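# Move the only filled canister into the yellow bay

## Task

Four canisters stand in the scene and exactly one holds contents. Move that one into the yellow taped bay so that its whole footprint lies within the tape and none of it rests on the tape. Leave the three empty ones roughly at their original spots. All four must end upright, not toppled or leaning, and must stay that way without the robot holding them.

## Robot and tools

ROBOT. A Hello Robot Stretch 4: an omni-wheel base, a lift that travels up a mast, one arm that telescopes forward, a wrist with yaw, pitch and roll, and a two-finger gripper. It stands about 1.6 m tall; the base rim lies within 0.23 m of the base origin. Cameras: head_camera, head_left_camera, head_right_camera, wrist_camera.

FRAMES. Base frame: origin on the floor below the base centre, x forward, y left, z up. hand_pose is reported in this frame and marks the point between the fingers, 0.015 m back from the tips; with all wrist joints at 0 its axes line up with the base frame. Its printed value may be a bit off. The odometry frame is where the base frame was when the scene began; base_odometry counts wheel turns only, so slip shows up as travel, and heading runs -3.142 to 3.142, positive to the left.

execute_actions(actions, cameras). actions is a list holding one action, or empty (empty just reports state and images). An action may contain base, joints or both, plus optional pace and contact_limits; alternatively it is {"end_of_arm": "enable_torque"} by itself. All parts start at once and may finish at different times.
- base: exactly one key, each a relative move from where the base last reported itself: translate_m (metres, forward positive, -2 to 2, no turning), strafe_m (metres sideways, left positive, -2 to 2), rotate_rad (radians in place, counter-clockwise from above positive, -3.2 to 3.2).
- joints: absolute targets keyed by name: lift_m 0 to 1.2 m; arm_m 0 to 0.55 m extension; wrist_yaw_rad -1.134 to 4.276 (0 points forward, positive turns left, 3.14 folded back, above 3.4 the arm may block it); wrist_pitch_rad -1.117 to 4.259 (0 level, 1.57 pointing down); wrist_roll_rad -1.117 to 4.259 (0 keeps the fingers level, positive rotates clockwise seen from behind); gripper_m 0 to 0.08 m finger gap. Done tolerances: ±0.004 for lift and arm, ±0.02 yaw and roll, ±0.05 pitch, ±0.002 gripper. A joint target outside its range is clipped and reported; any other bad value or unknown key rejects the whole call.
- pace: "slow", "default" (if omitted), "fast" or "max"; base speeds 0.1/0.3/0.4/0.6 m/s and turning 1/2/3/4 rad/s, reduced further when the lift is above 0.2 m (down to 0.3 m/s and 1 rad/s at 1.2 m).
- contact_limits: only arm_m, 0 (gentlest) to 0.75 (firmest), default 0.5; the arm stops on contact past that force.
- cameras: list of names or "all"; omitted/null means all, [] means none.
A single action runs at most 15 s. Parts you omit may keep pushing to an earlier target without the status showing it. If a result reports a stop, the remaining execute_actions, wait and finished_scene calls in that same reply are skipped.

wait(seconds): 0 to 10 s of no new commands; returns state and images like an empty action.
zoom_image(camera, region): region [x0, y0, x1, y1] in pixels from the top-left of that camera's most recent full image, at most 504 by 504.
read_manual(section): only "licences"; returns URDF licence text, moves nothing.
finished_scene(scene): ends the given scene once the last command has been held; irreversible, reports success. The goal must already hold without the robot.

RESULT LINES. base_status and joint_status: "done" (for the base, wheels turned the commanded amount even if slipping); "off_target" (stopped short, may still push); "contact_stop_at_<key>" (hit something; that part drops its target and goes slack, a slack lift may sag, slack wheels may roll); "limit_stop_at_<name>", e.g. limit_stop_at_own_body (about to hit itself; move away, lift/arm may go slack) or limit_stop_at_tilt (leaning over 6 degrees; lift, arm and wheels go slack until level); "torque_fault" (a wrist or gripper motor gave out and goes limp until enable_torque). on_its_own lists what happened without command; "held at" there is the held target, not the actual position. lidar_m: 12 distances in metres, sector 1 straight ahead, then counter-clockwise in 30-degree steps (4 left, 7 behind, 10 right); "-" means nothing seen or closer than 0.25 m; it misses clear objects and thin legs and sees tabletops. wrist_depth_mm: 7x7 grid of median depths, 100 to 2000 mm, read from the top left, robot body included. turned_by_wheels vs turned_by_imu differing by more than about 0.1 rad suggests a collision or slip, adding that difference to heading error. base_tilt in degrees (forward, right positive) with a fixed bias up to about 1.5. motor_effort: percent of maximum, positive toward larger joint values, bracket is the noisy peak over the last action; for wheel_0..2 positive turns the base right.

GRIPPER. Command a gap smaller than the object to grip; after the fingers touch, the motor only aims slightly past the contact point until you command a gap wider than the object. While squeezing, the reading stays above the command and gripper effort leaves 0; staying beyond about 50 points causes a torque fault and the fingers may spring open. "off_target" after closing suggests something is held; "done" usually means empty, though light or thin grips can still read done.

CAUTIONS. To unfold the wrist at scene start, send lift_m 0.4 with wrist_yaw_rad 0 together. Tilting the gripper up (pitch below -0.2) while rolled (roll below -0.4 or above 4) risks self-collision stops. Do not drive or turn with over 1 kg held and arm_m above 0.2, especially fast; avoid steady hard pushes or pulls, worse with the gripper high or a high contact limit. A level gripper carrying over about 2.7 kg, or pressing the gripper into things with base or arm moves, can fault the wrist. Avoid dropping, slamming or knocking over canisters. The simulation keeps running while you compose each reply; the robot holds its last command meanwhile.

Each tool is called after "Call:" by a JSON object that holds its "op" and its "data", one argument or row to a line.

## Session

Call:
{"op": "execute_actions", "data": {
  "actions": []
}}

Scene clock: 0.00 s.
base_odometry: x=+0.000 y=+0.000 heading=+0.000 (m, m, rad; odometry frame)
turned_by_wheels: +0.000 (rad since the last result)
turned_by_imu: +0.000 (rad since the last result)
base_tilt: forward=+0.1 right=-0.6 (deg)
lidar_m: 1.71 1.74 0.99 2.03 1.16 1.06 1.58 0.88 0.87 1.70 1.72 0.88
base_status: not commanded
joint_positions: lift_m=+0.171 arm_m=-0.001 wrist_yaw_rad=+3.167 wrist_pitch_rad=-0.006 wrist_roll_rad=+0.005 gripper_m=+0.040
joint_status: not commanded
motor_effort: lift_m=+20 arm_m=-1 wrist_yaw_rad=+1 wrist_pitch_rad=-7 wrist_roll_rad=+0 gripper_m=+0 wheel_0=+0 wheel_1=+0 wheel_2=+0 (%)
hand_pose: x=-0.0450 y=+0.0819 z=+0.3502 quat_wxyz=(-0.013, +0.003, +0.002, +1.000) (m; base frame)
wrist_depth_mm: - 147 218 - - - - / - 111 145 - - - - / - 108 143 - - - - / - 117 142 - - - - / 145 144 - - - - 946 / 216 1499 1576 1576 1537 1499 946 / 215 991 118 960 136 1042 891
pictures: head_camera, head_left_camera, head_right_camera, wrist_camera
Images, in order (width x height): head_camera 420x560, head_left_camera 420x672, head_right_camera 420x672, wrist_camera 616x392.

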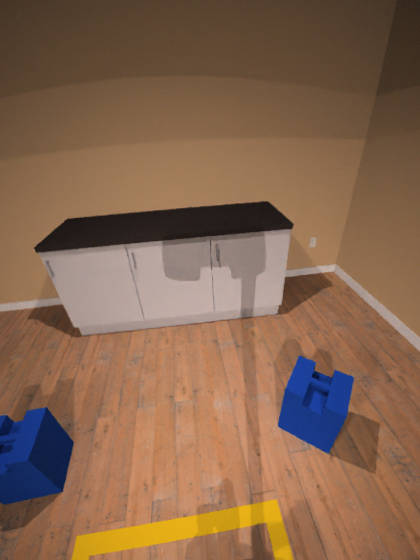

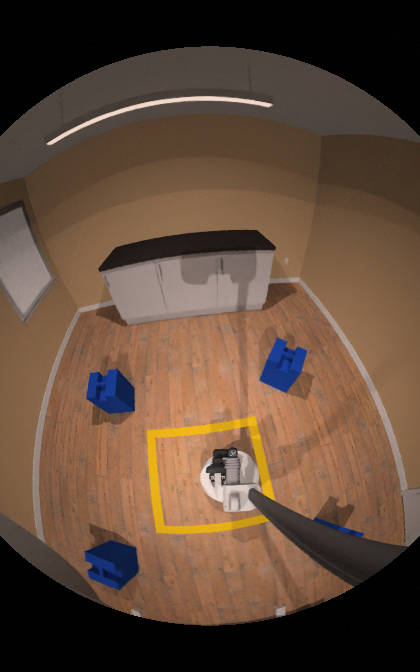

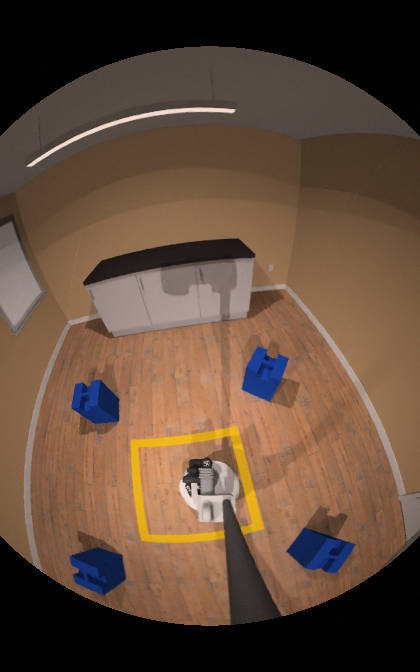

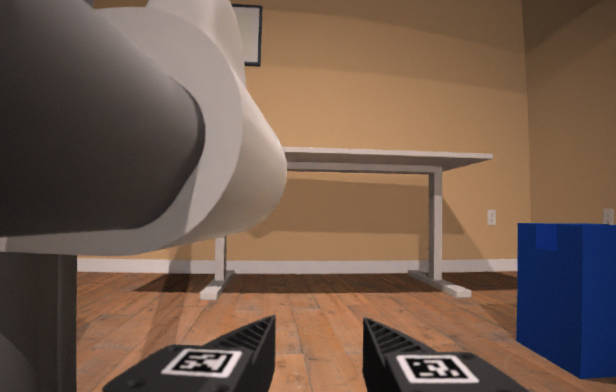

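Call:
{"op": "zoom_image", "data": {
  "camera": "head_camera",
  "region": [240, 330, 400, 470]
}}

Call:
{"op": "execute_actions", "data": {
  "actions": [
    {"base":{"rotate_rad":-0.5},"joints":{"lift_m":0.4,"wrist_yaw_rad":0,"gripper_m":0.08}}
  ]
}}

Region (240, 330, 400, 470) of head_camera's 420x560 image, scaled by 3.150, with more detail than that image has; it fills the top 441 rows of this view, and the rest is white.

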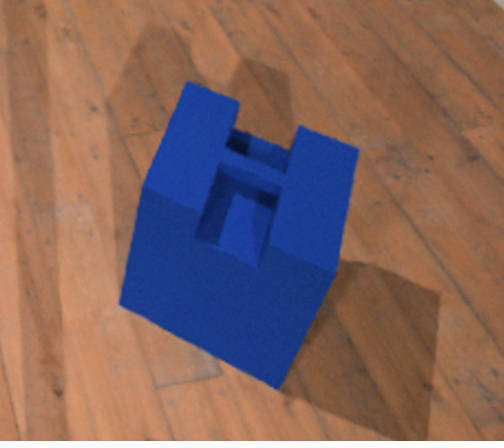

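Scene clock: 16.57 s.
base_odometry: x=+0.000 y=+0.000 heading=-0.500 (m, m, rad; odometry frame)
turned_by_wheels: -0.500 (rad since the last result)
turned_by_imu: -0.499 (rad since the last result)
base_tilt: forward=+0.2 right=-0.5 (deg)
lidar_m: 0.88 1.71 1.75 1.00 2.04 1.12 1.08 1.58 0.88 0.86 1.70 1.74
base_status: done
joint_positions: lift_m=+0.400 arm_m=-0.001 wrist_yaw_rad=+0.000 wrist_pitch_rad=-0.006 wrist_roll_rad=+0.005 gripper_m=+0.080
joint_status: all done
motor_effort: lift_m=+23(24) arm_m=-1(1) wrist_yaw_rad=+0(4) wrist_pitch_rad=-8(9) wrist_roll_rad=+0(3) gripper_m=+1(5) wheel_0=-1(4) wheel_1=-1(6) wheel_2=-3(5) (%)
hand_pose: x=+0.3826 y=-0.0873 z=+0.5793 quat_wxyz=(+1.000, +0.002, -0.003, +0.000) (m; base frame)
wrist_depth_mm: 1921 - - - 1983 1537 1308 / 1863 - - - 1921 1537 1281 / 1366 1921 - - 1921 1537 1308 / 1281 1464 - - 1921 1537 1308 / 1308 1430 - - 1921 1499 1255 / 1255 1464 1618 - 1921 1537 1281 / 1308 110 145 654 1366 109 1205
pictures: head_camera, head_left_camera, head_right_camera, wrist_camera
Images, in order (width x height): head_camera 420x560, head_left_camera 420x672, head_right_camera 420x672, wrist_camera 616x392.

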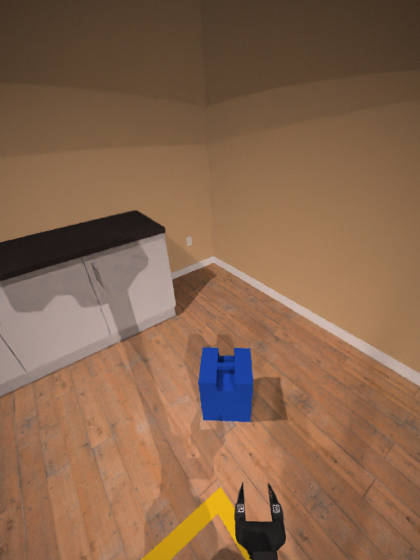

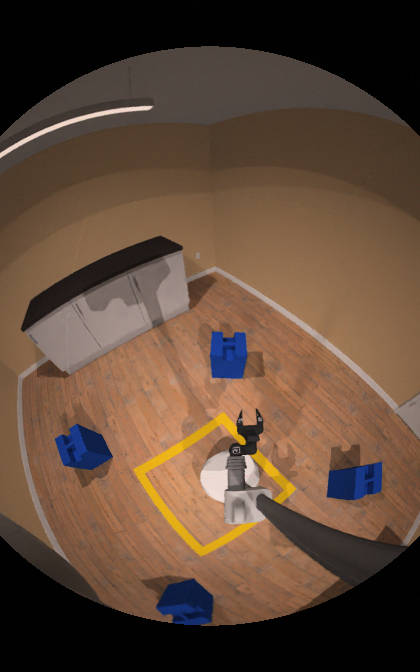

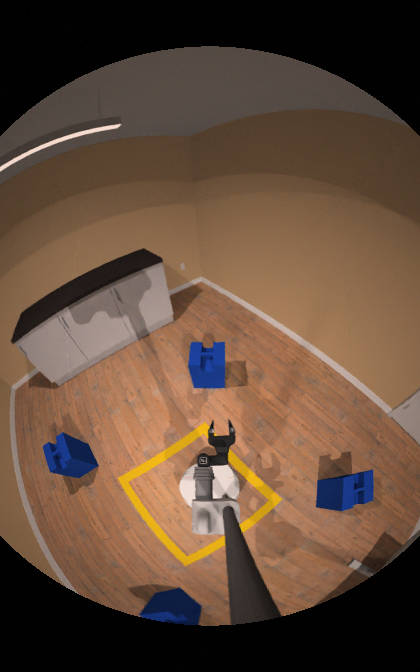

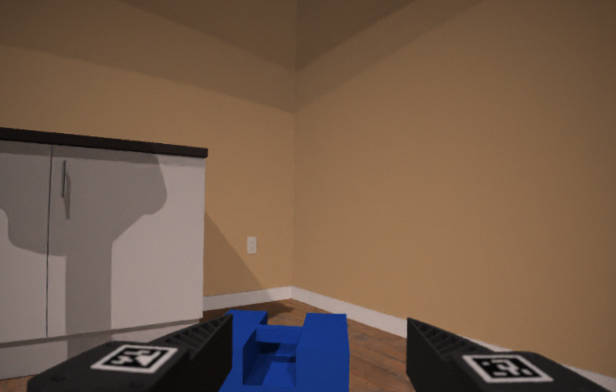

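Call:
{"op": "execute_actions", "data": {
  "actions": [
    {"base":{"translate_m":0.35},"joints":{"lift_m":0.6,"wrist_pitch_rad":1.57,"wrist_roll_rad":1.57,"gripper_m":0.06,"arm_m":0.15}}
  ],
  "cameras": ["head_camera","wrist_camera"]
}}

Scene clock: 31.17 s.
base_odometry: x=+0.307 y=-0.168 heading=-0.500 (m, m, rad; odometry frame)
turned_by_wheels: +0.000 (rad since the last result)
turned_by_imu: -0.001 (rad since the last result)
base_tilt: forward=+0.2 right=-0.7 (deg)
lidar_m: 0.53 1.41 1.46 1.05 1.03 1.55 1.44 1.86 0.97 1.64 1.48 0.55
base_status: done
joint_positions: lift_m=+0.600 arm_m=+0.149 wrist_yaw_rad=+0.000 wrist_pitch_rad=+1.569 wrist_roll_rad=+1.570 gripper_m=+0.060
joint_status: all done
motor_effort: lift_m=+23(26) arm_m=+7(9) wrist_yaw_rad=+1(0) wrist_pitch_rad=+3(3) wrist_roll_rad=-1(8) gripper_m=-2(1) wheel_0=+1(3) wheel_1=+1(6) wheel_2=+0(10) (%)
hand_pose: x=+0.3199 y=-0.0874 z=+0.5653 quat_wxyz=(+0.501, +0.500, +0.500, -0.499) (m; base frame)
wrist_depth_mm: 741 750 741 723 732 723 715 / 732 732 732 723 723 723 715 / 732 723 723 715 715 715 707 / 741 723 715 715 715 517 500 / 334 427 715 715 603 492 488 / 402 433 707 707 521 488 488 / 402 402 130 699 140 110 480
pictures: head_camera, wrist_camera
Images, in order (width x height): head_camera 420x560, wrist_camera 616x392.

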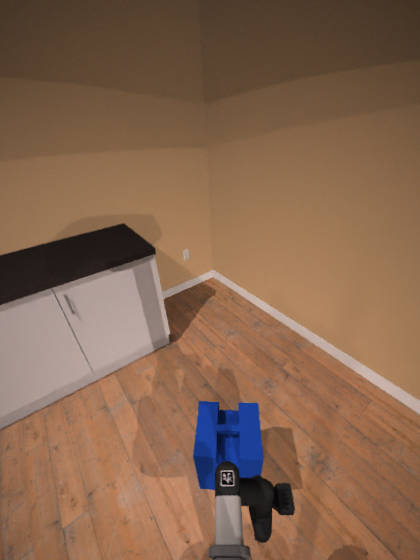

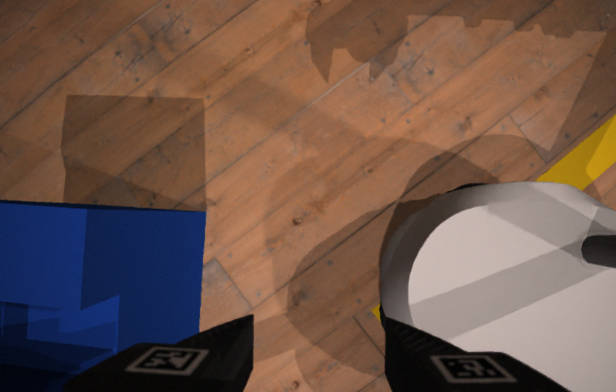

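Call:
{"op": "execute_actions", "data": {
  "actions": [
    {"base":{"strafe_m":0.065},"joints":{"arm_m":0.2}}
  ],
  "cameras": []
}}

Call:
{"op": "execute_actions", "data": {
  "actions": [
    {"base":{"translate_m":0.15}}
  ],
  "cameras": ["head_camera","wrist_camera"]
}}

Scene clock: 45.70 s.
base_odometry: x=+0.338 y=-0.111 heading=-0.500 (m, m, rad; odometry frame)
turned_by_wheels: +0.000 (rad since the last result)
turned_by_imu: -0.001 (rad since the last result)
base_tilt: forward=+0.2 right=-0.7 (deg)
lidar_m: 0.52 1.38 1.43 1.00 0.97 2.25 1.42 1.90 1.05 1.68 1.53 0.56
base_status: done
joint_positions: lift_m=+0.600 arm_m=+0.199 wrist_yaw_rad=+0.000 wrist_pitch_rad=+1.570 wrist_roll_rad=+1.570 gripper_m=+0.060
joint_status: all done
motor_effort: lift_m=+23(23) arm_m=+7(8) wrist_yaw_rad=+1(1) wrist_pitch_rad=+2(2) wrist_roll_rad=+0(2) gripper_m=+0(1) wheel_0=+0(9) wheel_1=-1(9) wheel_2=+0(0) (%)
hand_pose: x=+0.3698 y=-0.0874 z=+0.5653 quat_wxyz=(+0.501, +0.500, +0.500, -0.499) (m; base frame)
wrist_depth_mm: 750 741 732 732 732 715 715 / 741 732 723 723 715 715 715 / 338 723 723 723 715 707 699 / 336 336 647 715 707 580 496 / 359 404 654 707 699 492 492 / 397 399 597 699 691 488 488 / 329 329 130 699 140 110 484
pictures: none
No camera images: the call's "cameras" was empty. Leave "cameras" out to get every camera's image.

Scene clock: 47.53 s.
base_odometry: x=+0.470 y=-0.183 heading=-0.500 (m, m, rad; odometry frame)
turned_by_wheels: +0.000 (rad since the last result)
turned_by_imu: +0.000 (rad since the last result)
base_tilt: forward=+0.2 right=-0.5 (deg)
lidar_m: 0.39 1.27 1.28 1.12 1.03 2.32 1.56 2.03 1.13 1.59 1.45 0.39
base_status: done
joint_positions: lift_m=+0.600 arm_m=+0.199 wrist_yaw_rad=+0.000 wrist_pitch_rad=+1.570 wrist_roll_rad=+1.570 gripper_m=+0.060
joint_status: not commanded
motor_effort: lift_m=+23(23) arm_m=+7(7) wrist_yaw_rad=+0(1) wrist_pitch_rad=+2(2) wrist_roll_rad=+2(1) gripper_m=-1(2) wheel_0=+1(6) wheel_1=+2(7) wheel_2=+2(7) (%)
hand_pose: x=+0.3699 y=-0.0874 z=+0.5653 quat_wxyz=(+0.501, +0.500, +0.500, -0.499) (m; base frame)
wrist_depth_mm: 741 732 732 732 723 715 732 / 741 732 741 723 723 715 715 / 732 336 336 715 723 715 699 / 336 336 332 707 707 585 496 / 723 334 402 715 707 496 492 / 715 353 402 699 707 488 484 / 327 325 130 691 140 110 480
pictures: head_camera, wrist_camera
Images, in order (width x height): head_camera 420x560, wrist_camera 616x392.

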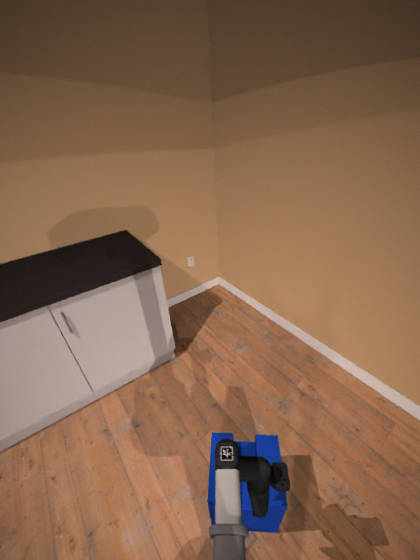

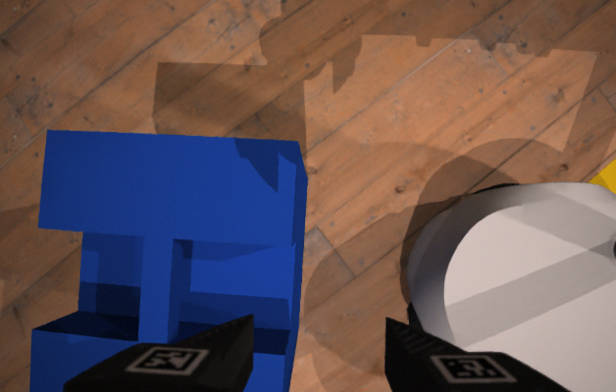

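Call:
{"op": "execute_actions", "data": {
  "actions": [
    {"base":{"strafe_m":0.022},"joints":{"arm_m":0.25}}
  ],
  "cameras": []
}}

Call:
{"op": "execute_actions", "data": {
  "actions": [
    {"base":{"translate_m":0.1},"joints":{"lift_m":0.5}}
  ],
  "cameras": ["wrist_camera"]
}}

Scene clock: 68.30 s.
base_odometry: x=+0.481 y=-0.163 heading=-0.500 (m, m, rad; odometry frame)
turned_by_wheels: +0.000 (rad since the last result)
turned_by_imu: -0.001 (rad since the last result)
base_tilt: forward=+0.2 right=-0.8 (deg)
lidar_m: 0.39 1.25 1.28 1.10 1.01 2.31 1.57 2.04 1.15 1.63 1.48 0.39
base_status: done
joint_positions: lift_m=+0.600 arm_m=+0.249 wrist_yaw_rad=+0.000 wrist_pitch_rad=+1.570 wrist_roll_rad=+1.570 gripper_m=+0.060
joint_status: all done
motor_effort: lift_m=+23(23) arm_m=+7(8) wrist_yaw_rad=+0(2) wrist_pitch_rad=+2(1) wrist_roll_rad=+0(2) gripper_m=-1(1) wheel_0=+1(8) wheel_1=-1(8) wheel_2=+1(2) (%)
hand_pose: x=+0.4198 y=-0.0874 z=+0.5653 quat_wxyz=(+0.501, +0.500, +0.500, -0.499) (m; base frame)
wrist_depth_mm: 741 741 732 732 723 723 715 / 741 741 723 723 715 715 723 / 732 336 334 330 715 707 699 / 723 334 332 330 715 707 500 / 715 404 402 402 699 512 488 / 723 353 327 397 699 492 488 / 699 327 130 324 140 110 480
pictures: none
No camera images: the call's "cameras" was empty. Leave "cameras" out to get every camera's image.

Scene clock: 69.83 s.
base_odometry: x=+0.568 y=-0.211 heading=-0.500 (m, m, rad; odometry frame)
turned_by_wheels: +0.000 (rad since the last result)
turned_by_imu: +0.000 (rad since the last result)
base_tilt: forward=+0.2 right=-0.7 (deg)
lidar_m: 0.28 1.17 1.20 1.55 1.07 2.37 1.66 1.32 1.20 1.55 1.41 0.30
base_status: done
joint_positions: lift_m=+0.500 arm_m=+0.249 wrist_yaw_rad=+0.000 wrist_pitch_rad=+1.570 wrist_roll_rad=+1.570 gripper_m=+0.060
joint_status: all done
motor_effort: lift_m=+17(21) arm_m=+7(7) wrist_yaw_rad=+0(0) wrist_pitch_rad=+1(1) wrist_roll_rad=+3(1) gripper_m=+0(0) wheel_0=+0(6) wheel_1=+1(7) wheel_2=+0(8) (%)
hand_pose: x=+0.4199 y=-0.0874 z=+0.4658 quat_wxyz=(+0.501, +0.500, +0.500, -0.499) (m; base frame)
wrist_depth_mm: 640 640 627 627 621 621 615 / 634 634 236 235 234 233 615 / 627 627 234 232 231 230 609 / 627 627 232 231 229 230 455 / 621 621 303 300 300 442 394 / 615 609 298 297 297 404 389 / 603 259 130 225 140 110 389
pictures: wrist_camera
Images, in order (width x height): wrist_camera 616x392.

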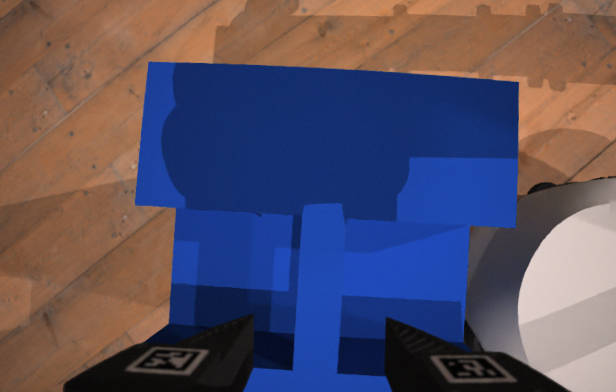

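Call:
{"op": "execute_actions", "data": {
  "actions": [
    {"joints":{"lift_m":0.39},"pace":"slow"}
  ],
  "cameras": ["wrist_camera"]
}}

Call:
{"op": "execute_actions", "data": {
  "actions": [
    {"joints":{"gripper_m":0.0}}
  ],
  "cameras": []
}}

Call:
{"op": "execute_actions", "data": {
  "actions": [
    {"joints":{"lift_m":0.43},"pace":"slow"}
  ],
  "cameras": ["head_camera","wrist_camera"]
}}

Scene clock: 88.17 s.
base_odometry: x=+0.568 y=-0.211 heading=-0.500 (m, m, rad; odometry frame)
turned_by_wheels: +0.000 (rad since the last result)
turned_by_imu: -0.001 (rad since the last result)
base_tilt: forward=+0.3 right=-0.6 (deg)
lidar_m: 0.28 1.17 1.20 1.52 1.06 2.37 1.66 1.31 1.19 1.55 1.41 0.30
base_status: not commanded
joint_positions: lift_m=+0.390 arm_m=+0.249 wrist_yaw_rad=+0.000 wrist_pitch_rad=+1.570 wrist_roll_rad=+1.570 gripper_m=+0.060
joint_status: all done
motor_effort: lift_m=+17(19) arm_m=+7(7) wrist_yaw_rad=+1(0) wrist_pitch_rad=+1(1) wrist_roll_rad=+0(2) gripper_m=-2(1) wheel_0=+0(0) wheel_1=+1(1) wheel_2=+0(0) (%)
hand_pose: x=+0.4199 y=-0.0874 z=+0.3558 quat_wxyz=(+0.501, +0.500, +0.500, -0.499) (m; base frame)
wrist_depth_mm: 126 125 125 124 123 123 - / 125 124 123 123 122 122 - / 124 123 123 122 121 121 - / 123 123 122 121 121 120 - / 512 193 192 120 190 189 189 / 508 193 191 119 189 188 243 / 504 191 130 118 133 110 306
pictures: wrist_camera
Images, in order (width x height): wrist_camera 616x392.

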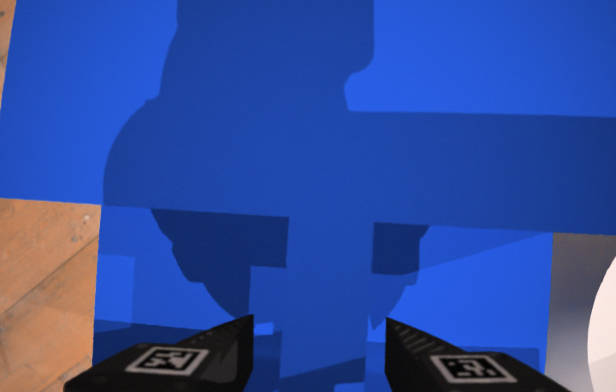

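Scene clock: 89.20 s.
base_odometry: x=+0.568 y=-0.211 heading=-0.500 (m, m, rad; odometry frame)
turned_by_wheels: +0.000 (rad since the last result)
turned_by_imu: +0.000 (rad since the last result)
base_tilt: forward=+0.0 right=-0.6 (deg)
lidar_m: 0.29 1.17 1.19 1.53 1.07 2.37 1.66 1.30 1.18 1.54 1.41 0.31
base_status: not commanded
joint_positions: lift_m=+0.390 arm_m=+0.249 wrist_yaw_rad=-0.001 wrist_pitch_rad=+1.568 wrist_roll_rad=+1.570 gripper_m=+0.026
joint_status: gripper_m off_target (ended at +0.026, target +0.000)
on_its_own: gripper_m is held at +0.021, not at your +0.000, by its contact guard: the fingers met something
motor_effort: lift_m=+17(17) arm_m=+7(7) wrist_yaw_rad=+2(6) wrist_pitch_rad=+6(6) wrist_roll_rad=-3(5) gripper_m=-45(48) wheel_0=+0(0) wheel_1=+1(1) wheel_2=+0(0) (%)
hand_pose: x=+0.4202 y=-0.0874 z=+0.3558 quat_wxyz=(+0.501, +0.501, +0.499, -0.499) (m; base frame)
wrist_depth_mm: 126 125 124 124 123 122 - / 125 124 123 123 122 121 - / 124 123 123 122 121 121 - / 124 122 122 121 121 120 - / 517 193 193 120 191 190 255 / 504 192 191 119 189 188 243 / 500 191 109 118 109 186 306
pictures: none
No camera images: the call's "cameras" was empty. Leave "cameras" out to get every camera's image.

Scene clock: 90.37 s.
base_odometry: x=+0.568 y=-0.211 heading=-0.500 (m, m, rad; odometry frame)
turned_by_wheels: +0.000 (rad since the last result)
turned_by_imu: +0.000 (rad since the last result)
base_tilt: forward=+0.2 right=-0.6 (deg)
lidar_m: 0.28 1.17 1.19 1.55 1.07 2.38 1.67 1.29 1.20 1.54 1.40 0.29
base_status: not commanded
joint_positions: lift_m=+0.429 arm_m=+0.249 wrist_yaw_rad=+0.000 wrist_pitch_rad=+1.570 wrist_roll_rad=+1.570 gripper_m=+0.026
joint_status: all done
on_its_own: gripper_m is held at +0.021, not at your +0.000, by its contact guard: the fingers met something
motor_effort: lift_m=+27(28) arm_m=+7(7) wrist_yaw_rad=+1(3) wrist_pitch_rad=+2(10) wrist_roll_rad=-1(1) gripper_m=-43(45) wheel_0=-1(0) wheel_1=+1(1) wheel_2=+0(0) (%)
hand_pose: x=+0.4199 y=-0.0874 z=+0.3950 quat_wxyz=(+0.500, +0.500, +0.500, -0.500) (m; base frame)
wrist_depth_mm: 128 126 125 124 123 122 - / 126 125 124 123 122 122 - / 125 124 123 122 121 121 - / 124 123 122 121 121 119 - / 544 195 194 121 190 189 255 / 539 194 192 120 189 187 253 / 539 191 110 118 109 186 252
pictures: head_camera, wrist_camera
Images, in order (width x height): head_camera 420x560, wrist_camera 616x392.

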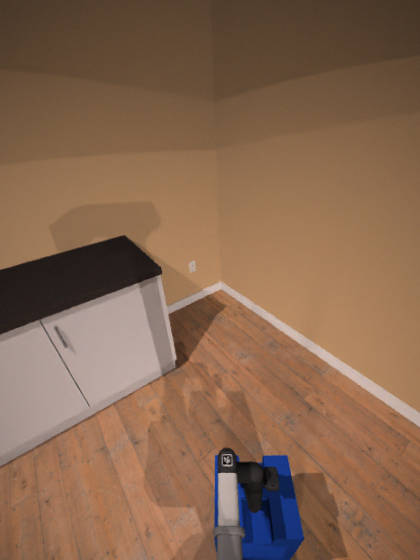

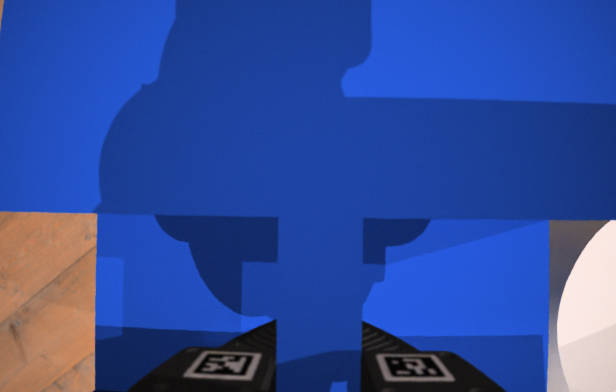

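Call:
{"op": "execute_actions", "data": {
  "actions": [
    {"joints":{"lift_m":0.39},"pace":"slow"}
  ],
  "cameras": []
}}

Call:
{"op": "execute_actions", "data": {
  "actions": [
    {"joints":{"gripper_m":0.06}}
  ],
  "cameras": []
}}

Call:
{"op": "execute_actions", "data": {
  "actions": [
    {"joints":{"lift_m":0.43},"pace":"slow"}
  ],
  "cameras": []
}}

Call:
{"op": "execute_actions", "data": {
  "actions": [
    {"joints":{"lift_m":0.55}}
  ],
  "cameras": []
}}

Call:
{"op": "execute_actions", "data": {
  "actions": [
    {"base":{"translate_m":-0.6}}
  ],
  "cameras": []
}}

Call:
{"op": "execute_actions", "data": {
  "actions": [
    {"base":{"rotate_rad":-1.57}}
  ]
}}

Scene clock: 112.60 s.
base_odometry: x=+0.568 y=-0.211 heading=-0.500 (m, m, rad; odometry frame)
turned_by_wheels: +0.000 (rad since the last result)
turned_by_imu: -0.001 (rad since the last result)
base_tilt: forward=+0.3 right=-0.5 (deg)
lidar_m: 0.29 1.16 1.18 1.54 1.05 2.36 1.69 1.30 1.18 1.52 1.41 0.31
base_status: not commanded
joint_positions: lift_m=+0.390 arm_m=+0.249 wrist_yaw_rad=-0.001 wrist_pitch_rad=+1.570 wrist_roll_rad=+1.570 gripper_m=+0.026
joint_status: all done
on_its_own: gripper_m is held at +0.021, not at your +0.000, by its contact guard: the fingers met something
motor_effort: lift_m=+16(27) arm_m=+7(7) wrist_yaw_rad=+3(3) wrist_pitch_rad=+1(4) wrist_roll_rad=-1(2) gripper_m=-44(44) wheel_0=-1(0) wheel_1=+1(1) wheel_2=+0(0) (%)
hand_pose: x=+0.4199 y=-0.0874 z=+0.3559 quat_wxyz=(+0.500, +0.500, +0.500, -0.500) (m; base frame)
wrist_depth_mm: 127 126 125 124 123 122 - / 125 125 124 123 122 121 - / 125 124 123 122 121 120 - / 124 123 122 121 120 119 - / 508 195 193 120 190 189 254 / 508 193 192 119 189 187 243 / 508 191 109 118 109 186 241
pictures: none
No camera images: the call's "cameras" was empty. Leave "cameras" out to get every camera's image.

Scene clock: 113.60 s.
base_odometry: x=+0.568 y=-0.211 heading=-0.500 (m, m, rad; odometry frame)
turned_by_wheels: +0.000 (rad since the last result)
turned_by_imu: +0.000 (rad since the last result)
base_tilt: forward=+0.3 right=-0.7 (deg)
lidar_m: 0.27 1.17 1.19 1.54 1.07 2.36 1.67 1.31 1.20 1.55 1.40 0.28
base_status: not commanded
joint_positions: lift_m=+0.390 arm_m=+0.249 wrist_yaw_rad=+0.000 wrist_pitch_rad=+1.570 wrist_roll_rad=+1.570 gripper_m=+0.060
joint_status: all done
motor_effort: lift_m=+17(17) arm_m=+7(7) wrist_yaw_rad=+2(3) wrist_pitch_rad=+2(2) wrist_roll_rad=-4(3) gripper_m=+2(42) wheel_0=+0(0) wheel_1=+1(1) wheel_2=+0(0) (%)
hand_pose: x=+0.4198 y=-0.0874 z=+0.3558 quat_wxyz=(+0.500, +0.500, +0.500, -0.500) (m; base frame)
wrist_depth_mm: 126 125 124 124 123 123 - / 125 124 124 123 122 121 - / 124 123 122 122 121 121 - / 123 122 122 121 120 120 - / 508 194 193 121 190 190 255 / 508 192 190 119 190 188 298 / 504 191 130 118 134 110 304
pictures: none
No camera images: the call's "cameras" was empty. Leave "cameras" out to get every camera's image.

Scene clock: 114.77 s.
base_odometry: x=+0.568 y=-0.211 heading=-0.500 (m, m, rad; odometry frame)
turned_by_wheels: +0.000 (rad since the last result)
turned_by_imu: +0.000 (rad since the last result)
base_tilt: forward=+0.2 right=-0.6 (deg)
lidar_m: 0.29 1.17 1.19 1.53 1.06 2.36 1.67 1.31 1.18 1.55 1.41 0.31
base_status: not commanded
joint_positions: lift_m=+0.430 arm_m=+0.249 wrist_yaw_rad=+0.000 wrist_pitch_rad=+1.570 wrist_roll_rad=+1.570 gripper_m=+0.060
joint_status: all done
motor_effort: lift_m=+23(24) arm_m=+7(7) wrist_yaw_rad=+1(1) wrist_pitch_rad=+1(0) wrist_roll_rad=+0(1) gripper_m=+2(1) wheel_0=+0(1) wheel_1=+1(1) wheel_2=+0(1) (%)
hand_pose: x=+0.4198 y=-0.0874 z=+0.3953 quat_wxyz=(+0.500, +0.500, +0.500, -0.500) (m; base frame)
wrist_depth_mm: 564 166 165 165 163 163 162 / 559 165 164 163 163 161 161 / 559 164 163 161 161 160 160 / 559 162 161 161 160 159 158 / 554 235 231 159 230 229 362 / 549 230 230 158 228 226 332 / 539 230 130 157 139 110 325
pictures: none
No camera images: the call's "cameras" was empty. Leave "cameras" out to get every camera's image.

Scene clock: 116.30 s.
base_odometry: x=+0.568 y=-0.211 heading=-0.500 (m, m, rad; odometry frame)
turned_by_wheels: +0.000 (rad since the last result)
turned_by_imu: +0.000 (rad since the last result)
base_tilt: forward=+0.1 right=-0.6 (deg)
lidar_m: 0.28 1.15 1.19 1.53 1.06 2.36 1.67 1.32 1.21 1.53 1.41 0.32
base_status: not commanded
joint_positions: lift_m=+0.550 arm_m=+0.249 wrist_yaw_rad=+0.000 wrist_pitch_rad=+1.570 wrist_roll_rad=+1.570 gripper_m=+0.060
joint_status: all done
motor_effort: lift_m=+23(21) arm_m=+7(7) wrist_yaw_rad=+1(1) wrist_pitch_rad=-1(1) wrist_roll_rad=-1(1) gripper_m=+2(4) wheel_0=+0(0) wheel_1=+1(1) wheel_2=+0(1) (%)
hand_pose: x=+0.4198 y=-0.0874 z=+0.5153 quat_wxyz=(+0.500, +0.500, +0.500, -0.500) (m; base frame)
wrist_depth_mm: 683 683 691 676 676 676 668 / 699 691 676 683 668 668 668 / 676 683 283 283 281 654 661 / 668 676 282 281 279 525 477 / 676 661 353 351 349 508 439 / 661 661 349 307 345 462 436 / 668 661 130 273 139 109 436
pictures: none
No camera images: the call's "cameras" was empty. Leave "cameras" out to get every camera's image.

Scene clock: 119.80 s.
base_odometry: x=+0.042 y=+0.076 heading=-0.500 (m, m, rad; odometry frame)
turned_by_wheels: +0.000 (rad since the last result)
turned_by_imu: -0.001 (rad since the last result)
base_tilt: forward=+0.2 right=-0.6 (deg)
lidar_m: 0.89 1.66 1.70 0.91 1.98 1.20 1.06 1.64 0.95 0.95 1.78 0.91
base_status: done
joint_positions: lift_m=+0.550 arm_m=+0.249 wrist_yaw_rad=+0.000 wrist_pitch_rad=+1.570 wrist_roll_rad=+1.570 gripper_m=+0.060
joint_status: not commanded
motor_effort: lift_m=+22(23) arm_m=+7(7) wrist_yaw_rad=+1(1) wrist_pitch_rad=+0(1) wrist_roll_rad=+1(1) gripper_m=+1(3) wheel_0=+0(4) wheel_1=-1(7) wheel_2=-2(7) (%)
hand_pose: x=+0.4198 y=-0.0874 z=+0.5153 quat_wxyz=(+0.500, +0.500, +0.500, -0.500) (m; base frame)
wrist_depth_mm: 691 691 691 676 676 676 668 / 683 683 676 676 676 668 668 / 683 676 668 668 661 661 661 / 627 668 668 668 661 661 477 / 634 668 668 661 661 508 439 / 654 661 661 661 654 462 439 / 647 668 130 647 139 109 433
pictures: none
No camera images: the call's "cameras" was empty. Leave "cameras" out to get every camera's image.

Scene clock: 121.87 s.
base_odometry: x=+0.042 y=+0.076 heading=-2.070 (m, m, rad; odometry frame)
turned_by_wheels: -1.570 (rad since the last result)
turned_by_imu: -1.563 (rad since the last result)
base_tilt: forward=+0.1 right=-0.6 (deg)
lidar_m: 0.95 1.79 1.79 0.88 1.65 1.68 0.92 1.96 1.18 1.07 1.61 0.96
base_status: done
joint_positions: lift_m=+0.550 arm_m=+0.249 wrist_yaw_rad=+0.000 wrist_pitch_rad=+1.570 wrist_roll_rad=+1.570 gripper_m=+0.060
joint_status: not commanded
motor_effort: lift_m=+22(22) arm_m=+6(7) wrist_yaw_rad=+1(0) wrist_pitch_rad=+0(0) wrist_roll_rad=+0(2) gripper_m=+1(1) wheel_0=-1(7) wheel_1=+1(9) wheel_2=-1(6) (%)
hand_pose: x=+0.4200 y=-0.0874 z=+0.5154 quat_wxyz=(+0.500, +0.500, +0.500, -0.500) (m; base frame)
wrist_depth_mm: 699 691 683 683 676 668 668 / 683 676 676 676 676 668 668 / 676 691 676 676 676 661 661 / 691 676 676 668 676 661 473 / 661 654 668 668 661 504 442 / 668 668 654 654 654 462 436 / 668 654 130 654 139 109 439
pictures: head_camera, head_left_camera, head_right_camera, wrist_camera
Images, in order (width x height): head_camera 420x560, head_left_camera 420x672, head_right_camera 420x672, wrist_camera 616x392.

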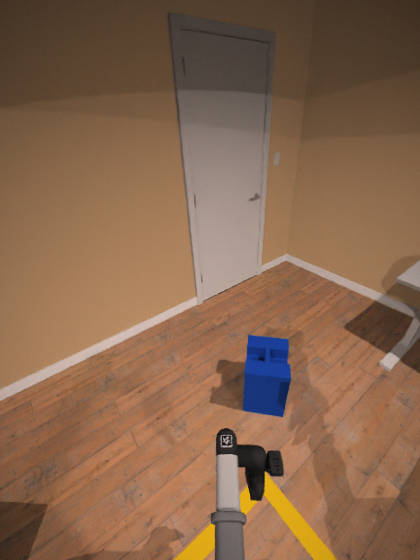

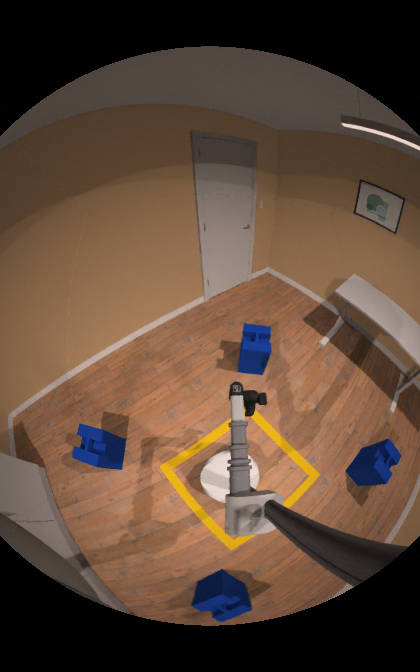

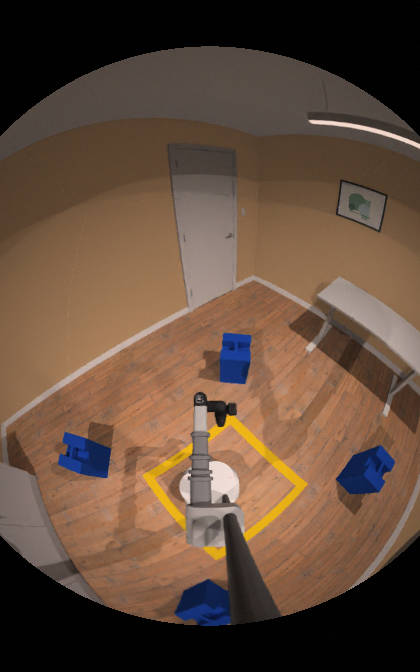

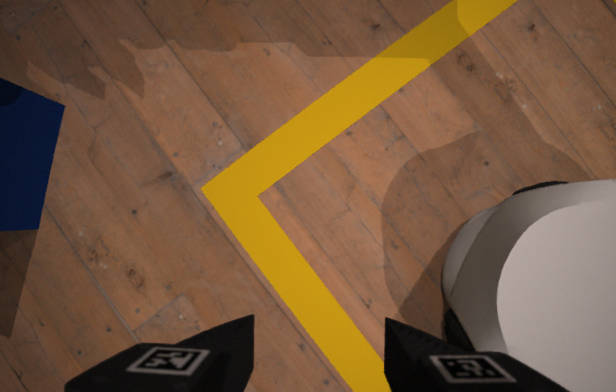

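Call:
{"op": "execute_actions", "data": {
  "actions": [
    {"base":{"translate_m":0.55},"joints":{"lift_m":0.65}}
  ],
  "cameras": ["head_camera","wrist_camera"]
}}

Scene clock: 132.73 s.
base_odometry: x=-0.222 y=-0.406 heading=-2.070 (m, m, rad; odometry frame)
turned_by_wheels: +0.000 (rad since the last result)
turned_by_imu: -0.002 (rad since the last result)
base_tilt: forward=+0.2 right=-0.5 (deg)
lidar_m: 0.45 1.35 1.36 1.69 0.95 2.01 1.46 2.41 1.26 1.42 1.30 0.41
base_status: done
joint_positions: lift_m=+0.650 arm_m=+0.249 wrist_yaw_rad=+0.000 wrist_pitch_rad=+1.570 wrist_roll_rad=+1.570 gripper_m=+0.060
joint_status: all done
motor_effort: lift_m=+23(25) arm_m=+6(6) wrist_yaw_rad=+1(1) wrist_pitch_rad=+1(2) wrist_roll_rad=-1(0) gripper_m=+2(1) wheel_0=+0(4) wheel_1=+1(5) wheel_2=+2(8) (%)
hand_pose: x=+0.4200 y=-0.0874 z=+0.6153 quat_wxyz=(+0.500, +0.500, +0.500, -0.500) (m; base frame)
wrist_depth_mm: 788 394 466 392 768 788 768 / 788 389 459 387 768 778 768 / 778 389 455 382 768 768 759 / 788 387 455 379 768 759 549 / 778 778 768 750 759 544 535 / 759 750 750 759 759 539 535 / 750 759 130 750 139 110 530
pictures: head_camera, wrist_camera
Images, in order (width x height): head_camera 420x560, wrist_camera 616x392.

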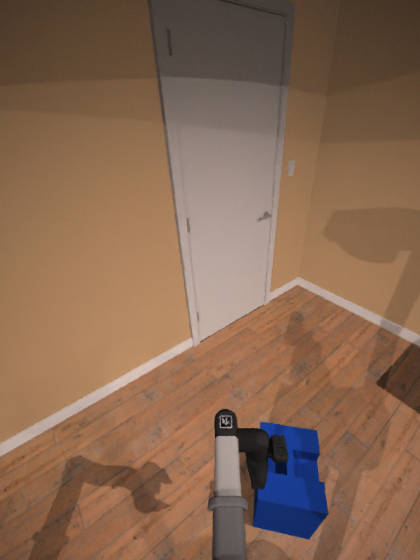

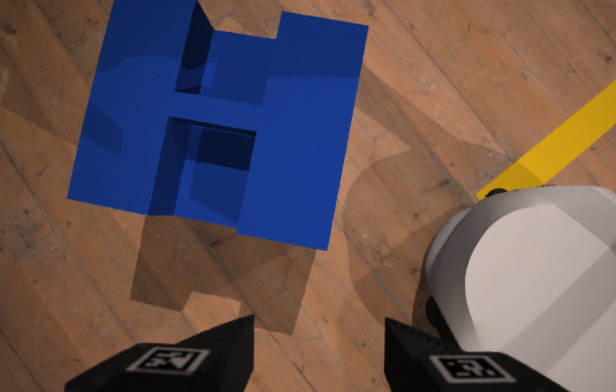

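Call:
{"op": "execute_actions", "data": {
  "actions": [
    {"base":{"strafe_m":-0.16},"joints":{"arm_m":0.28,"wrist_roll_rad":0,"wrist_yaw_rad":-0.15}}
  ],
  "cameras": []
}}

Call:
{"op": "execute_actions", "data": {
  "actions": [
    {"base":{"translate_m":0.095},"joints":{"lift_m":0.52}}
  ],
  "cameras": ["wrist_camera"]
}}

Scene clock: 148.93 s.
base_odometry: x=-0.362 y=-0.330 heading=-2.070 (m, m, rad; odometry frame)
turned_by_wheels: +0.000 (rad since the last result)
turned_by_imu: -0.001 (rad since the last result)
base_tilt: forward=+0.3 right=-0.6 (deg)
lidar_m: 0.38 1.44 1.47 1.22 1.08 2.14 1.50 2.31 1.16 1.29 1.17 0.39
base_status: done
joint_positions: lift_m=+0.650 arm_m=+0.279 wrist_yaw_rad=-0.150 wrist_pitch_rad=+1.570 wrist_roll_rad=+0.000 gripper_m=+0.060
joint_status: all done
motor_effort: lift_m=+23(23) arm_m=+7(7) wrist_yaw_rad=+0(1) wrist_pitch_rad=-1(0) wrist_roll_rad=-4(6) gripper_m=+1(3) wheel_0=-1(6) wheel_1=+0(8) wheel_2=+1(1) (%)
hand_pose: x=+0.4367 y=-0.0865 z=+0.6153 quat_wxyz=(+0.705, +0.053, +0.705, -0.053) (m; base frame)
wrist_depth_mm: 798 788 778 768 768 768 759 / 788 788 387 384 377 759 750 / 788 778 459 384 415 759 741 / 768 768 462 452 449 750 732 / 778 768 382 377 375 750 741 / 778 778 382 379 373 750 741 / 788 778 130 723 138 109 741
pictures: none
No camera images: the call's "cameras" was empty. Leave "cameras" out to get every camera's image.

Scene clock: 150.53 s.
base_odometry: x=-0.408 y=-0.413 heading=-2.070 (m, m, rad; odometry frame)
turned_by_wheels: +0.000 (rad since the last result)
turned_by_imu: +0.000 (rad since the last result)
base_tilt: forward=+0.2 right=-0.5 (deg)
lidar_m: 0.28 1.37 1.38 1.73 1.14 2.22 1.59 2.38 1.21 1.21 1.12 0.28
base_status: done
joint_positions: lift_m=+0.520 arm_m=+0.279 wrist_yaw_rad=-0.150 wrist_pitch_rad=+1.570 wrist_roll_rad=+0.000 gripper_m=+0.060
joint_status: all done
motor_effort: lift_m=+17(22) arm_m=+7(7) wrist_yaw_rad=+0(0) wrist_pitch_rad=+0(0) wrist_roll_rad=-1(5) gripper_m=+1(3) wheel_0=+1(7) wheel_1=+1(4) wheel_2=+2(9) (%)
hand_pose: x=+0.4367 y=-0.0865 z=+0.4858 quat_wxyz=(+0.705, +0.053, +0.705, -0.053) (m; base frame)
wrist_depth_mm: 668 661 654 647 647 634 627 / 661 654 647 647 634 634 627 / 654 647 254 251 250 248 615 / 647 647 253 250 248 247 621 / 647 640 324 319 317 317 615 / 647 640 322 319 317 609 609 / 647 627 130 246 139 109 609
pictures: wrist_camera
Images, in order (width x height): wrist_camera 616x392.

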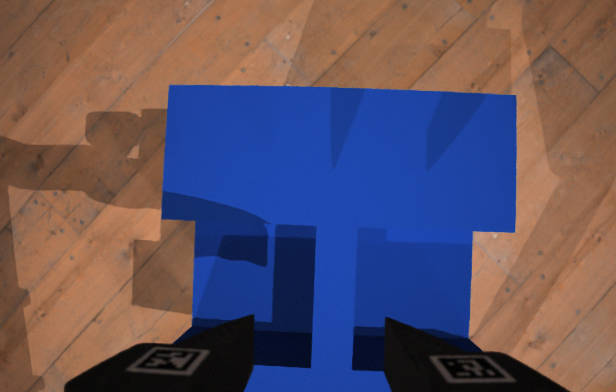

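Call:
{"op": "execute_actions", "data": {
  "actions": [
    {"base":{"strafe_m":-0.011},"joints":{"lift_m":0.39},"pace":"slow"}
  ],
  "cameras": ["wrist_camera"]
}}

Call:
{"op": "execute_actions", "data": {
  "actions": [
    {"joints":{"gripper_m":0.0}}
  ],
  "cameras": []
}}

Call:
{"op": "execute_actions", "data": {
  "actions": [
    {"joints":{"lift_m":0.43},"pace":"slow"}
  ],
  "cameras": ["wrist_camera"]
}}

Scene clock: 161.73 s.
base_odometry: x=-0.417 y=-0.408 heading=-2.070 (m, m, rad; odometry frame)
turned_by_wheels: +0.000 (rad since the last result)
turned_by_imu: -0.001 (rad since the last result)
base_tilt: forward=+0.2 right=-0.6 (deg)
lidar_m: 0.28 1.38 1.39 1.73 1.13 2.22 1.59 2.40 1.21 1.20 1.10 0.28
base_status: done
joint_positions: lift_m=+0.390 arm_m=+0.279 wrist_yaw_rad=-0.150 wrist_pitch_rad=+1.570 wrist_roll_rad=+0.000 gripper_m=+0.060
joint_status: all done
motor_effort: lift_m=+17(15) arm_m=+7(7) wrist_yaw_rad=+1(1) wrist_pitch_rad=-1(1) wrist_roll_rad=-3(2) gripper_m=+3(1) wheel_0=+2(5) wheel_1=-2(4) wheel_2=+0(1) (%)
hand_pose: x=+0.4367 y=-0.0865 z=+0.3558 quat_wxyz=(+0.705, +0.053, +0.705, -0.053) (m; base frame)
wrist_depth_mm: 126 124 123 122 121 120 - / 125 124 123 122 121 120 - / 124 123 122 121 120 119 - / 124 122 121 120 119 118 - / 512 193 192 120 119 118 186 / 512 193 191 119 189 187 334 / 512 192 130 118 136 110 484
pictures: wrist_camera
Images, in order (width x height): wrist_camera 616x392.

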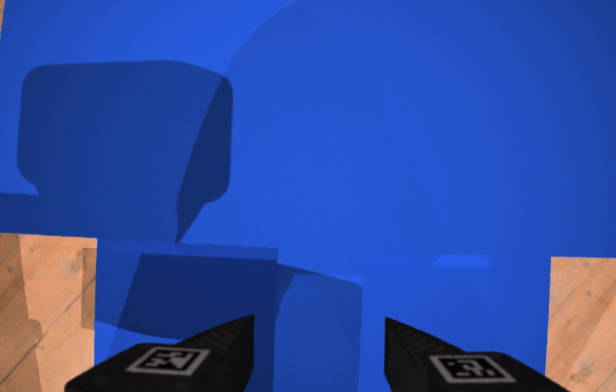

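Scene clock: 162.77 s.
base_odometry: x=-0.417 y=-0.408 heading=-2.070 (m, m, rad; odometry frame)
turned_by_wheels: +0.000 (rad since the last result)
turned_by_imu: +0.000 (rad since the last result)
base_tilt: forward=+0.1 right=-0.5 (deg)
lidar_m: 0.29 1.38 1.40 1.73 1.14 2.22 1.60 2.38 1.20 1.21 1.10 0.29
base_status: not commanded
joint_positions: lift_m=+0.390 arm_m=+0.279 wrist_yaw_rad=-0.151 wrist_pitch_rad=+1.570 wrist_roll_rad=+0.001 gripper_m=+0.026
joint_status: gripper_m off_target (ended at +0.026, target +0.000)
on_its_own: gripper_m is held at +0.021, not at your +0.000, by its contact guard: the fingers met something
motor_effort: lift_m=+17(17) arm_m=+7(7) wrist_yaw_rad=+3(5) wrist_pitch_rad=+1(1) wrist_roll_rad=-4(7) gripper_m=-47(51) wheel_0=+1(2) wheel_1=-2(2) wheel_2=+0(0) (%)
hand_pose: x=+0.4367 y=-0.0865 z=+0.3558 quat_wxyz=(+0.705, +0.053, +0.705, -0.053) (m; base frame)
wrist_depth_mm: 126 125 124 122 121 120 - / 125 124 123 122 121 120 - / 125 123 122 121 120 119 - / 123 122 122 120 119 118 - / 517 193 192 119 189 187 187 / 508 194 192 119 188 186 336 / 508 193 109 118 109 185 334
pictures: none
No camera images: the call's "cameras" was empty. Leave "cameras" out to get every camera's image.

Scene clock: 163.93 s.
base_odometry: x=-0.417 y=-0.408 heading=-2.070 (m, m, rad; odometry frame)
turned_by_wheels: +0.000 (rad since the last result)
turned_by_imu: +0.000 (rad since the last result)
base_tilt: forward=+0.2 right=-0.7 (deg)
lidar_m: 0.27 1.37 1.40 1.73 1.13 2.19 1.58 2.38 1.18 1.22 1.10 0.29
base_status: not commanded
joint_positions: lift_m=+0.429 arm_m=+0.279 wrist_yaw_rad=-0.150 wrist_pitch_rad=+1.570 wrist_roll_rad=+0.000 gripper_m=+0.026
joint_status: all done
on_its_own: gripper_m is held at +0.021, not at your +0.000, by its contact guard: the fingers met something
motor_effort: lift_m=+27(26) arm_m=+7(7) wrist_yaw_rad=+2(3) wrist_pitch_rad=+2(1) wrist_roll_rad=-3(2) gripper_m=-45(45) wheel_0=+1(1) wheel_1=-2(2) wheel_2=+0(1) (%)
hand_pose: x=+0.4368 y=-0.0865 z=+0.3950 quat_wxyz=(+0.705, +0.053, +0.705, -0.053) (m; base frame)
wrist_depth_mm: 126 125 123 122 121 120 - / 125 124 123 121 120 119 - / 124 123 122 121 120 119 - / 123 122 121 120 119 118 - / 549 195 192 120 189 186 355 / 554 193 191 119 188 187 351 / 549 193 109 118 109 186 351
pictures: wrist_camera
Images, in order (width x height): wrist_camera 616x392.

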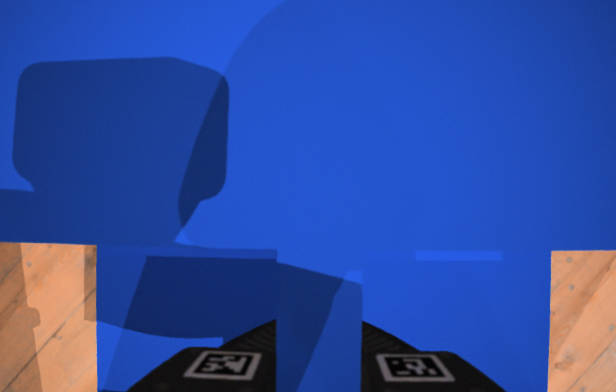

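Call:
{"op": "execute_actions", "data": {
  "actions": [
    {"joints":{"lift_m":0.39},"pace":"slow"}
  ],
  "cameras": []
}}

Call:
{"op": "execute_actions", "data": {
  "actions": [
    {"joints":{"gripper_m":0.06}}
  ],
  "cameras": []
}}

Call:
{"op": "execute_actions", "data": {
  "actions": [
    {"joints":{"lift_m":0.55}}
  ],
  "cameras": []
}}

Call:
{"op": "execute_actions", "data": {
  "actions": [
    {"base":{"translate_m":-0.65},"joints":{"lift_m":0.65,"wrist_yaw_rad":0,"arm_m":0.25}}
  ],
  "cameras": []
}}

Call:
{"op": "execute_actions", "data": {
  "actions": [
    {"base":{"rotate_rad":-1.75}}
  ],
  "cameras": ["head_camera","head_left_camera"]
}}

Scene clock: 180.27 s.
base_odometry: x=-0.417 y=-0.408 heading=-2.070 (m, m, rad; odometry frame)
turned_by_wheels: +0.000 (rad since the last result)
turned_by_imu: -0.001 (rad since the last result)
base_tilt: forward=+0.1 right=-0.5 (deg)
lidar_m: 0.29 1.38 1.40 1.73 1.14 2.23 1.58 2.37 1.20 1.21 1.10 0.28
base_status: not commanded
joint_positions: lift_m=+0.390 arm_m=+0.279 wrist_yaw_rad=-0.150 wrist_pitch_rad=+1.571 wrist_roll_rad=+0.000 gripper_m=+0.026
joint_status: all done
on_its_own: gripper_m is held at +0.021, not at your +0.000, by its contact guard: the fingers met something
motor_effort: lift_m=+17(27) arm_m=+7(7) wrist_yaw_rad=+2(2) wrist_pitch_rad=-3(4) wrist_roll_rad=-1(3) gripper_m=-45(46) wheel_0=+1(1) wheel_1=-2(2) wheel_2=+0(0) (%)
hand_pose: x=+0.4365 y=-0.0864 z=+0.3558 quat_wxyz=(+0.705, +0.053, +0.705, -0.053) (m; base frame)
wrist_depth_mm: 125 124 123 122 121 120 - / 125 124 122 122 120 120 - / 124 123 122 121 120 119 - / 123 122 121 120 119 118 - / 512 193 192 120 188 187 187 / 508 192 192 119 188 187 336 / 512 193 109 118 109 186 332
pictures: none
No camera images: the call's "cameras" was empty. Leave "cameras" out to get every camera's image.

Scene clock: 181.27 s.
base_odometry: x=-0.417 y=-0.408 heading=-2.070 (m, m, rad; odometry frame)
turned_by_wheels: +0.000 (rad since the last result)
turned_by_imu: +0.000 (rad since the last result)
base_tilt: forward=+0.1 right=-0.6 (deg)
lidar_m: 0.28 1.37 1.40 1.76 1.13 2.23 1.55 2.38 1.20 1.18 1.10 0.30
base_status: not commanded
joint_positions: lift_m=+0.390 arm_m=+0.279 wrist_yaw_rad=-0.150 wrist_pitch_rad=+1.571 wrist_roll_rad=+0.000 gripper_m=+0.060
joint_status: all done
motor_effort: lift_m=+17(17) arm_m=+7(7) wrist_yaw_rad=+1(1) wrist_pitch_rad=+0(3) wrist_roll_rad=+3(0) gripper_m=+2(44) wheel_0=+1(1) wheel_1=-2(2) wheel_2=+0(0) (%)
hand_pose: x=+0.4367 y=-0.0864 z=+0.3558 quat_wxyz=(+0.705, +0.053, +0.705, -0.053) (m; base frame)
wrist_depth_mm: 126 124 123 122 121 120 - / 125 124 123 121 121 120 - / 124 123 122 121 120 119 - / 124 122 121 120 119 118 - / 517 194 192 120 189 187 187 / 512 193 193 119 189 187 336 / 508 193 130 118 134 110 480
pictures: none
No camera images: the call's "cameras" was empty. Leave "cameras" out to get every camera's image.

Scene clock: 183.00 s.
base_odometry: x=-0.417 y=-0.408 heading=-2.070 (m, m, rad; odometry frame)
turned_by_wheels: +0.000 (rad since the last result)
turned_by_imu: +0.000 (rad since the last result)
base_tilt: forward=+0.1 right=-0.7 (deg)
lidar_m: 0.28 1.37 1.38 1.73 1.15 2.23 1.59 2.38 1.21 1.19 1.10 0.29
base_status: not commanded
joint_positions: lift_m=+0.550 arm_m=+0.279 wrist_yaw_rad=-0.150 wrist_pitch_rad=+1.571 wrist_roll_rad=+0.000 gripper_m=+0.060
joint_status: all done
motor_effort: lift_m=+23(27) arm_m=+7(7) wrist_yaw_rad=+0(0) wrist_pitch_rad=-1(0) wrist_roll_rad=+0(0) gripper_m=+2(2) wheel_0=+1(1) wheel_1=-2(2) wheel_2=+0(0) (%)
hand_pose: x=+0.4367 y=-0.0864 z=+0.5153 quat_wxyz=(+0.705, +0.053, +0.705, -0.053) (m; base frame)
wrist_depth_mm: 691 691 676 668 668 668 654 / 699 683 676 676 661 654 647 / 691 683 283 283 278 654 654 / 683 676 282 279 277 647 640 / 676 676 353 349 345 647 640 / 676 668 349 330 345 640 640 / 676 661 130 276 139 110 627
pictures: none
No camera images: the call's "cameras" was empty. Leave "cameras" out to get every camera's image.

Scene clock: 186.63 s.
base_odometry: x=-0.106 y=+0.163 heading=-2.070 (m, m, rad; odometry frame)
turned_by_wheels: +0.000 (rad since the last result)
turned_by_imu: +0.000 (rad since the last result)
base_tilt: forward=+0.1 right=-0.7 (deg)
lidar_m: 0.91 1.90 1.91 1.04 1.79 1.02 0.93 1.86 0.99 0.91 1.50 1.53
base_status: done
joint_positions: lift_m=+0.650 arm_m=+0.251 wrist_yaw_rad=+0.000 wrist_pitch_rad=+1.570 wrist_roll_rad=+0.000 gripper_m=+0.060
joint_status: all done
motor_effort: lift_m=+22(25) arm_m=-7(7) wrist_yaw_rad=+2(4) wrist_pitch_rad=+1(1) wrist_roll_rad=-2(0) gripper_m=+2(2) wheel_0=+0(5) wheel_1=-2(6) wheel_2=-1(8) (%)
hand_pose: x=+0.4223 y=-0.0874 z=+0.6153 quat_wxyz=(+0.707, +0.000, +0.707, +0.000) (m; base frame)
wrist_depth_mm: 798 788 788 788 778 759 768 / 788 788 768 778 768 750 759 / 778 778 778 768 768 750 741 / 788 778 778 768 759 741 741 / 778 768 759 759 759 750 741 / 768 768 768 750 741 741 732 / 768 778 130 699 139 110 732
pictures: none
No camera images: the call's "cameras" was empty. Leave "cameras" out to get every camera's image.

Scene clock: 188.80 s.
base_odometry: x=-0.106 y=+0.163 heading=+2.463 (m, m, rad; odometry frame)
turned_by_wheels: -1.750 (rad since the last result)
turned_by_imu: -1.742 (rad since the last result)
base_tilt: forward=+0.2 right=-0.6 (deg)
lidar_m: 0.90 1.49 1.49 0.93 1.88 1.89 1.05 1.81 1.81 0.95 1.86 1.87
base_status: done
joint_positions: lift_m=+0.650 arm_m=+0.251 wrist_yaw_rad=+0.000 wrist_pitch_rad=+1.570 wrist_roll_rad=+0.000 gripper_m=+0.060
joint_status: not commanded
motor_effort: lift_m=+22(22) arm_m=-7(7) wrist_yaw_rad=+1(1) wrist_pitch_rad=+1(2) wrist_roll_rad=-3(1) gripper_m=+2(3) wheel_0=+0(5) wheel_1=+1(7) wheel_2=+0(7) (%)
hand_pose: x=+0.4223 y=-0.0874 z=+0.6153 quat_wxyz=(+0.707, +0.000, +0.707, +0.000) (m; base frame)
wrist_depth_mm: 809 798 768 778 778 768 750 / 798 788 788 778 768 759 759 / 798 778 768 759 759 750 750 / 788 768 768 768 759 750 750 / 788 759 768 759 759 759 741 / 778 768 750 750 750 741 741 / 778 759 130 699 139 110 723
pictures: head_camera, head_left_camera
Images, in order (width x height): head_camera 420x560, head_left_camera 420x672.

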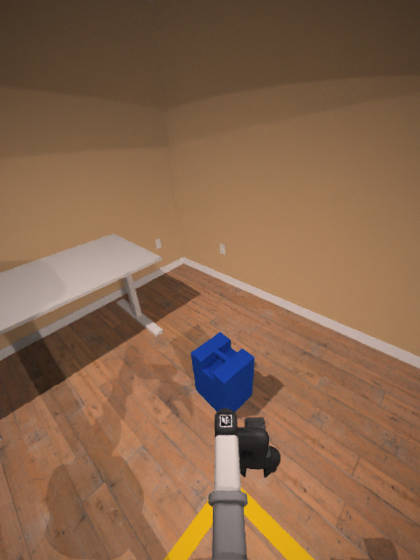

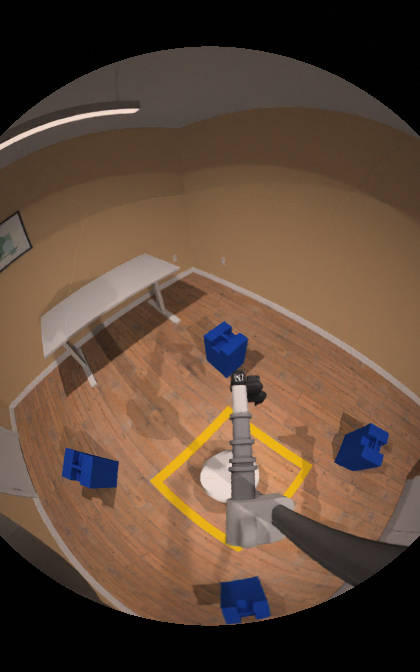

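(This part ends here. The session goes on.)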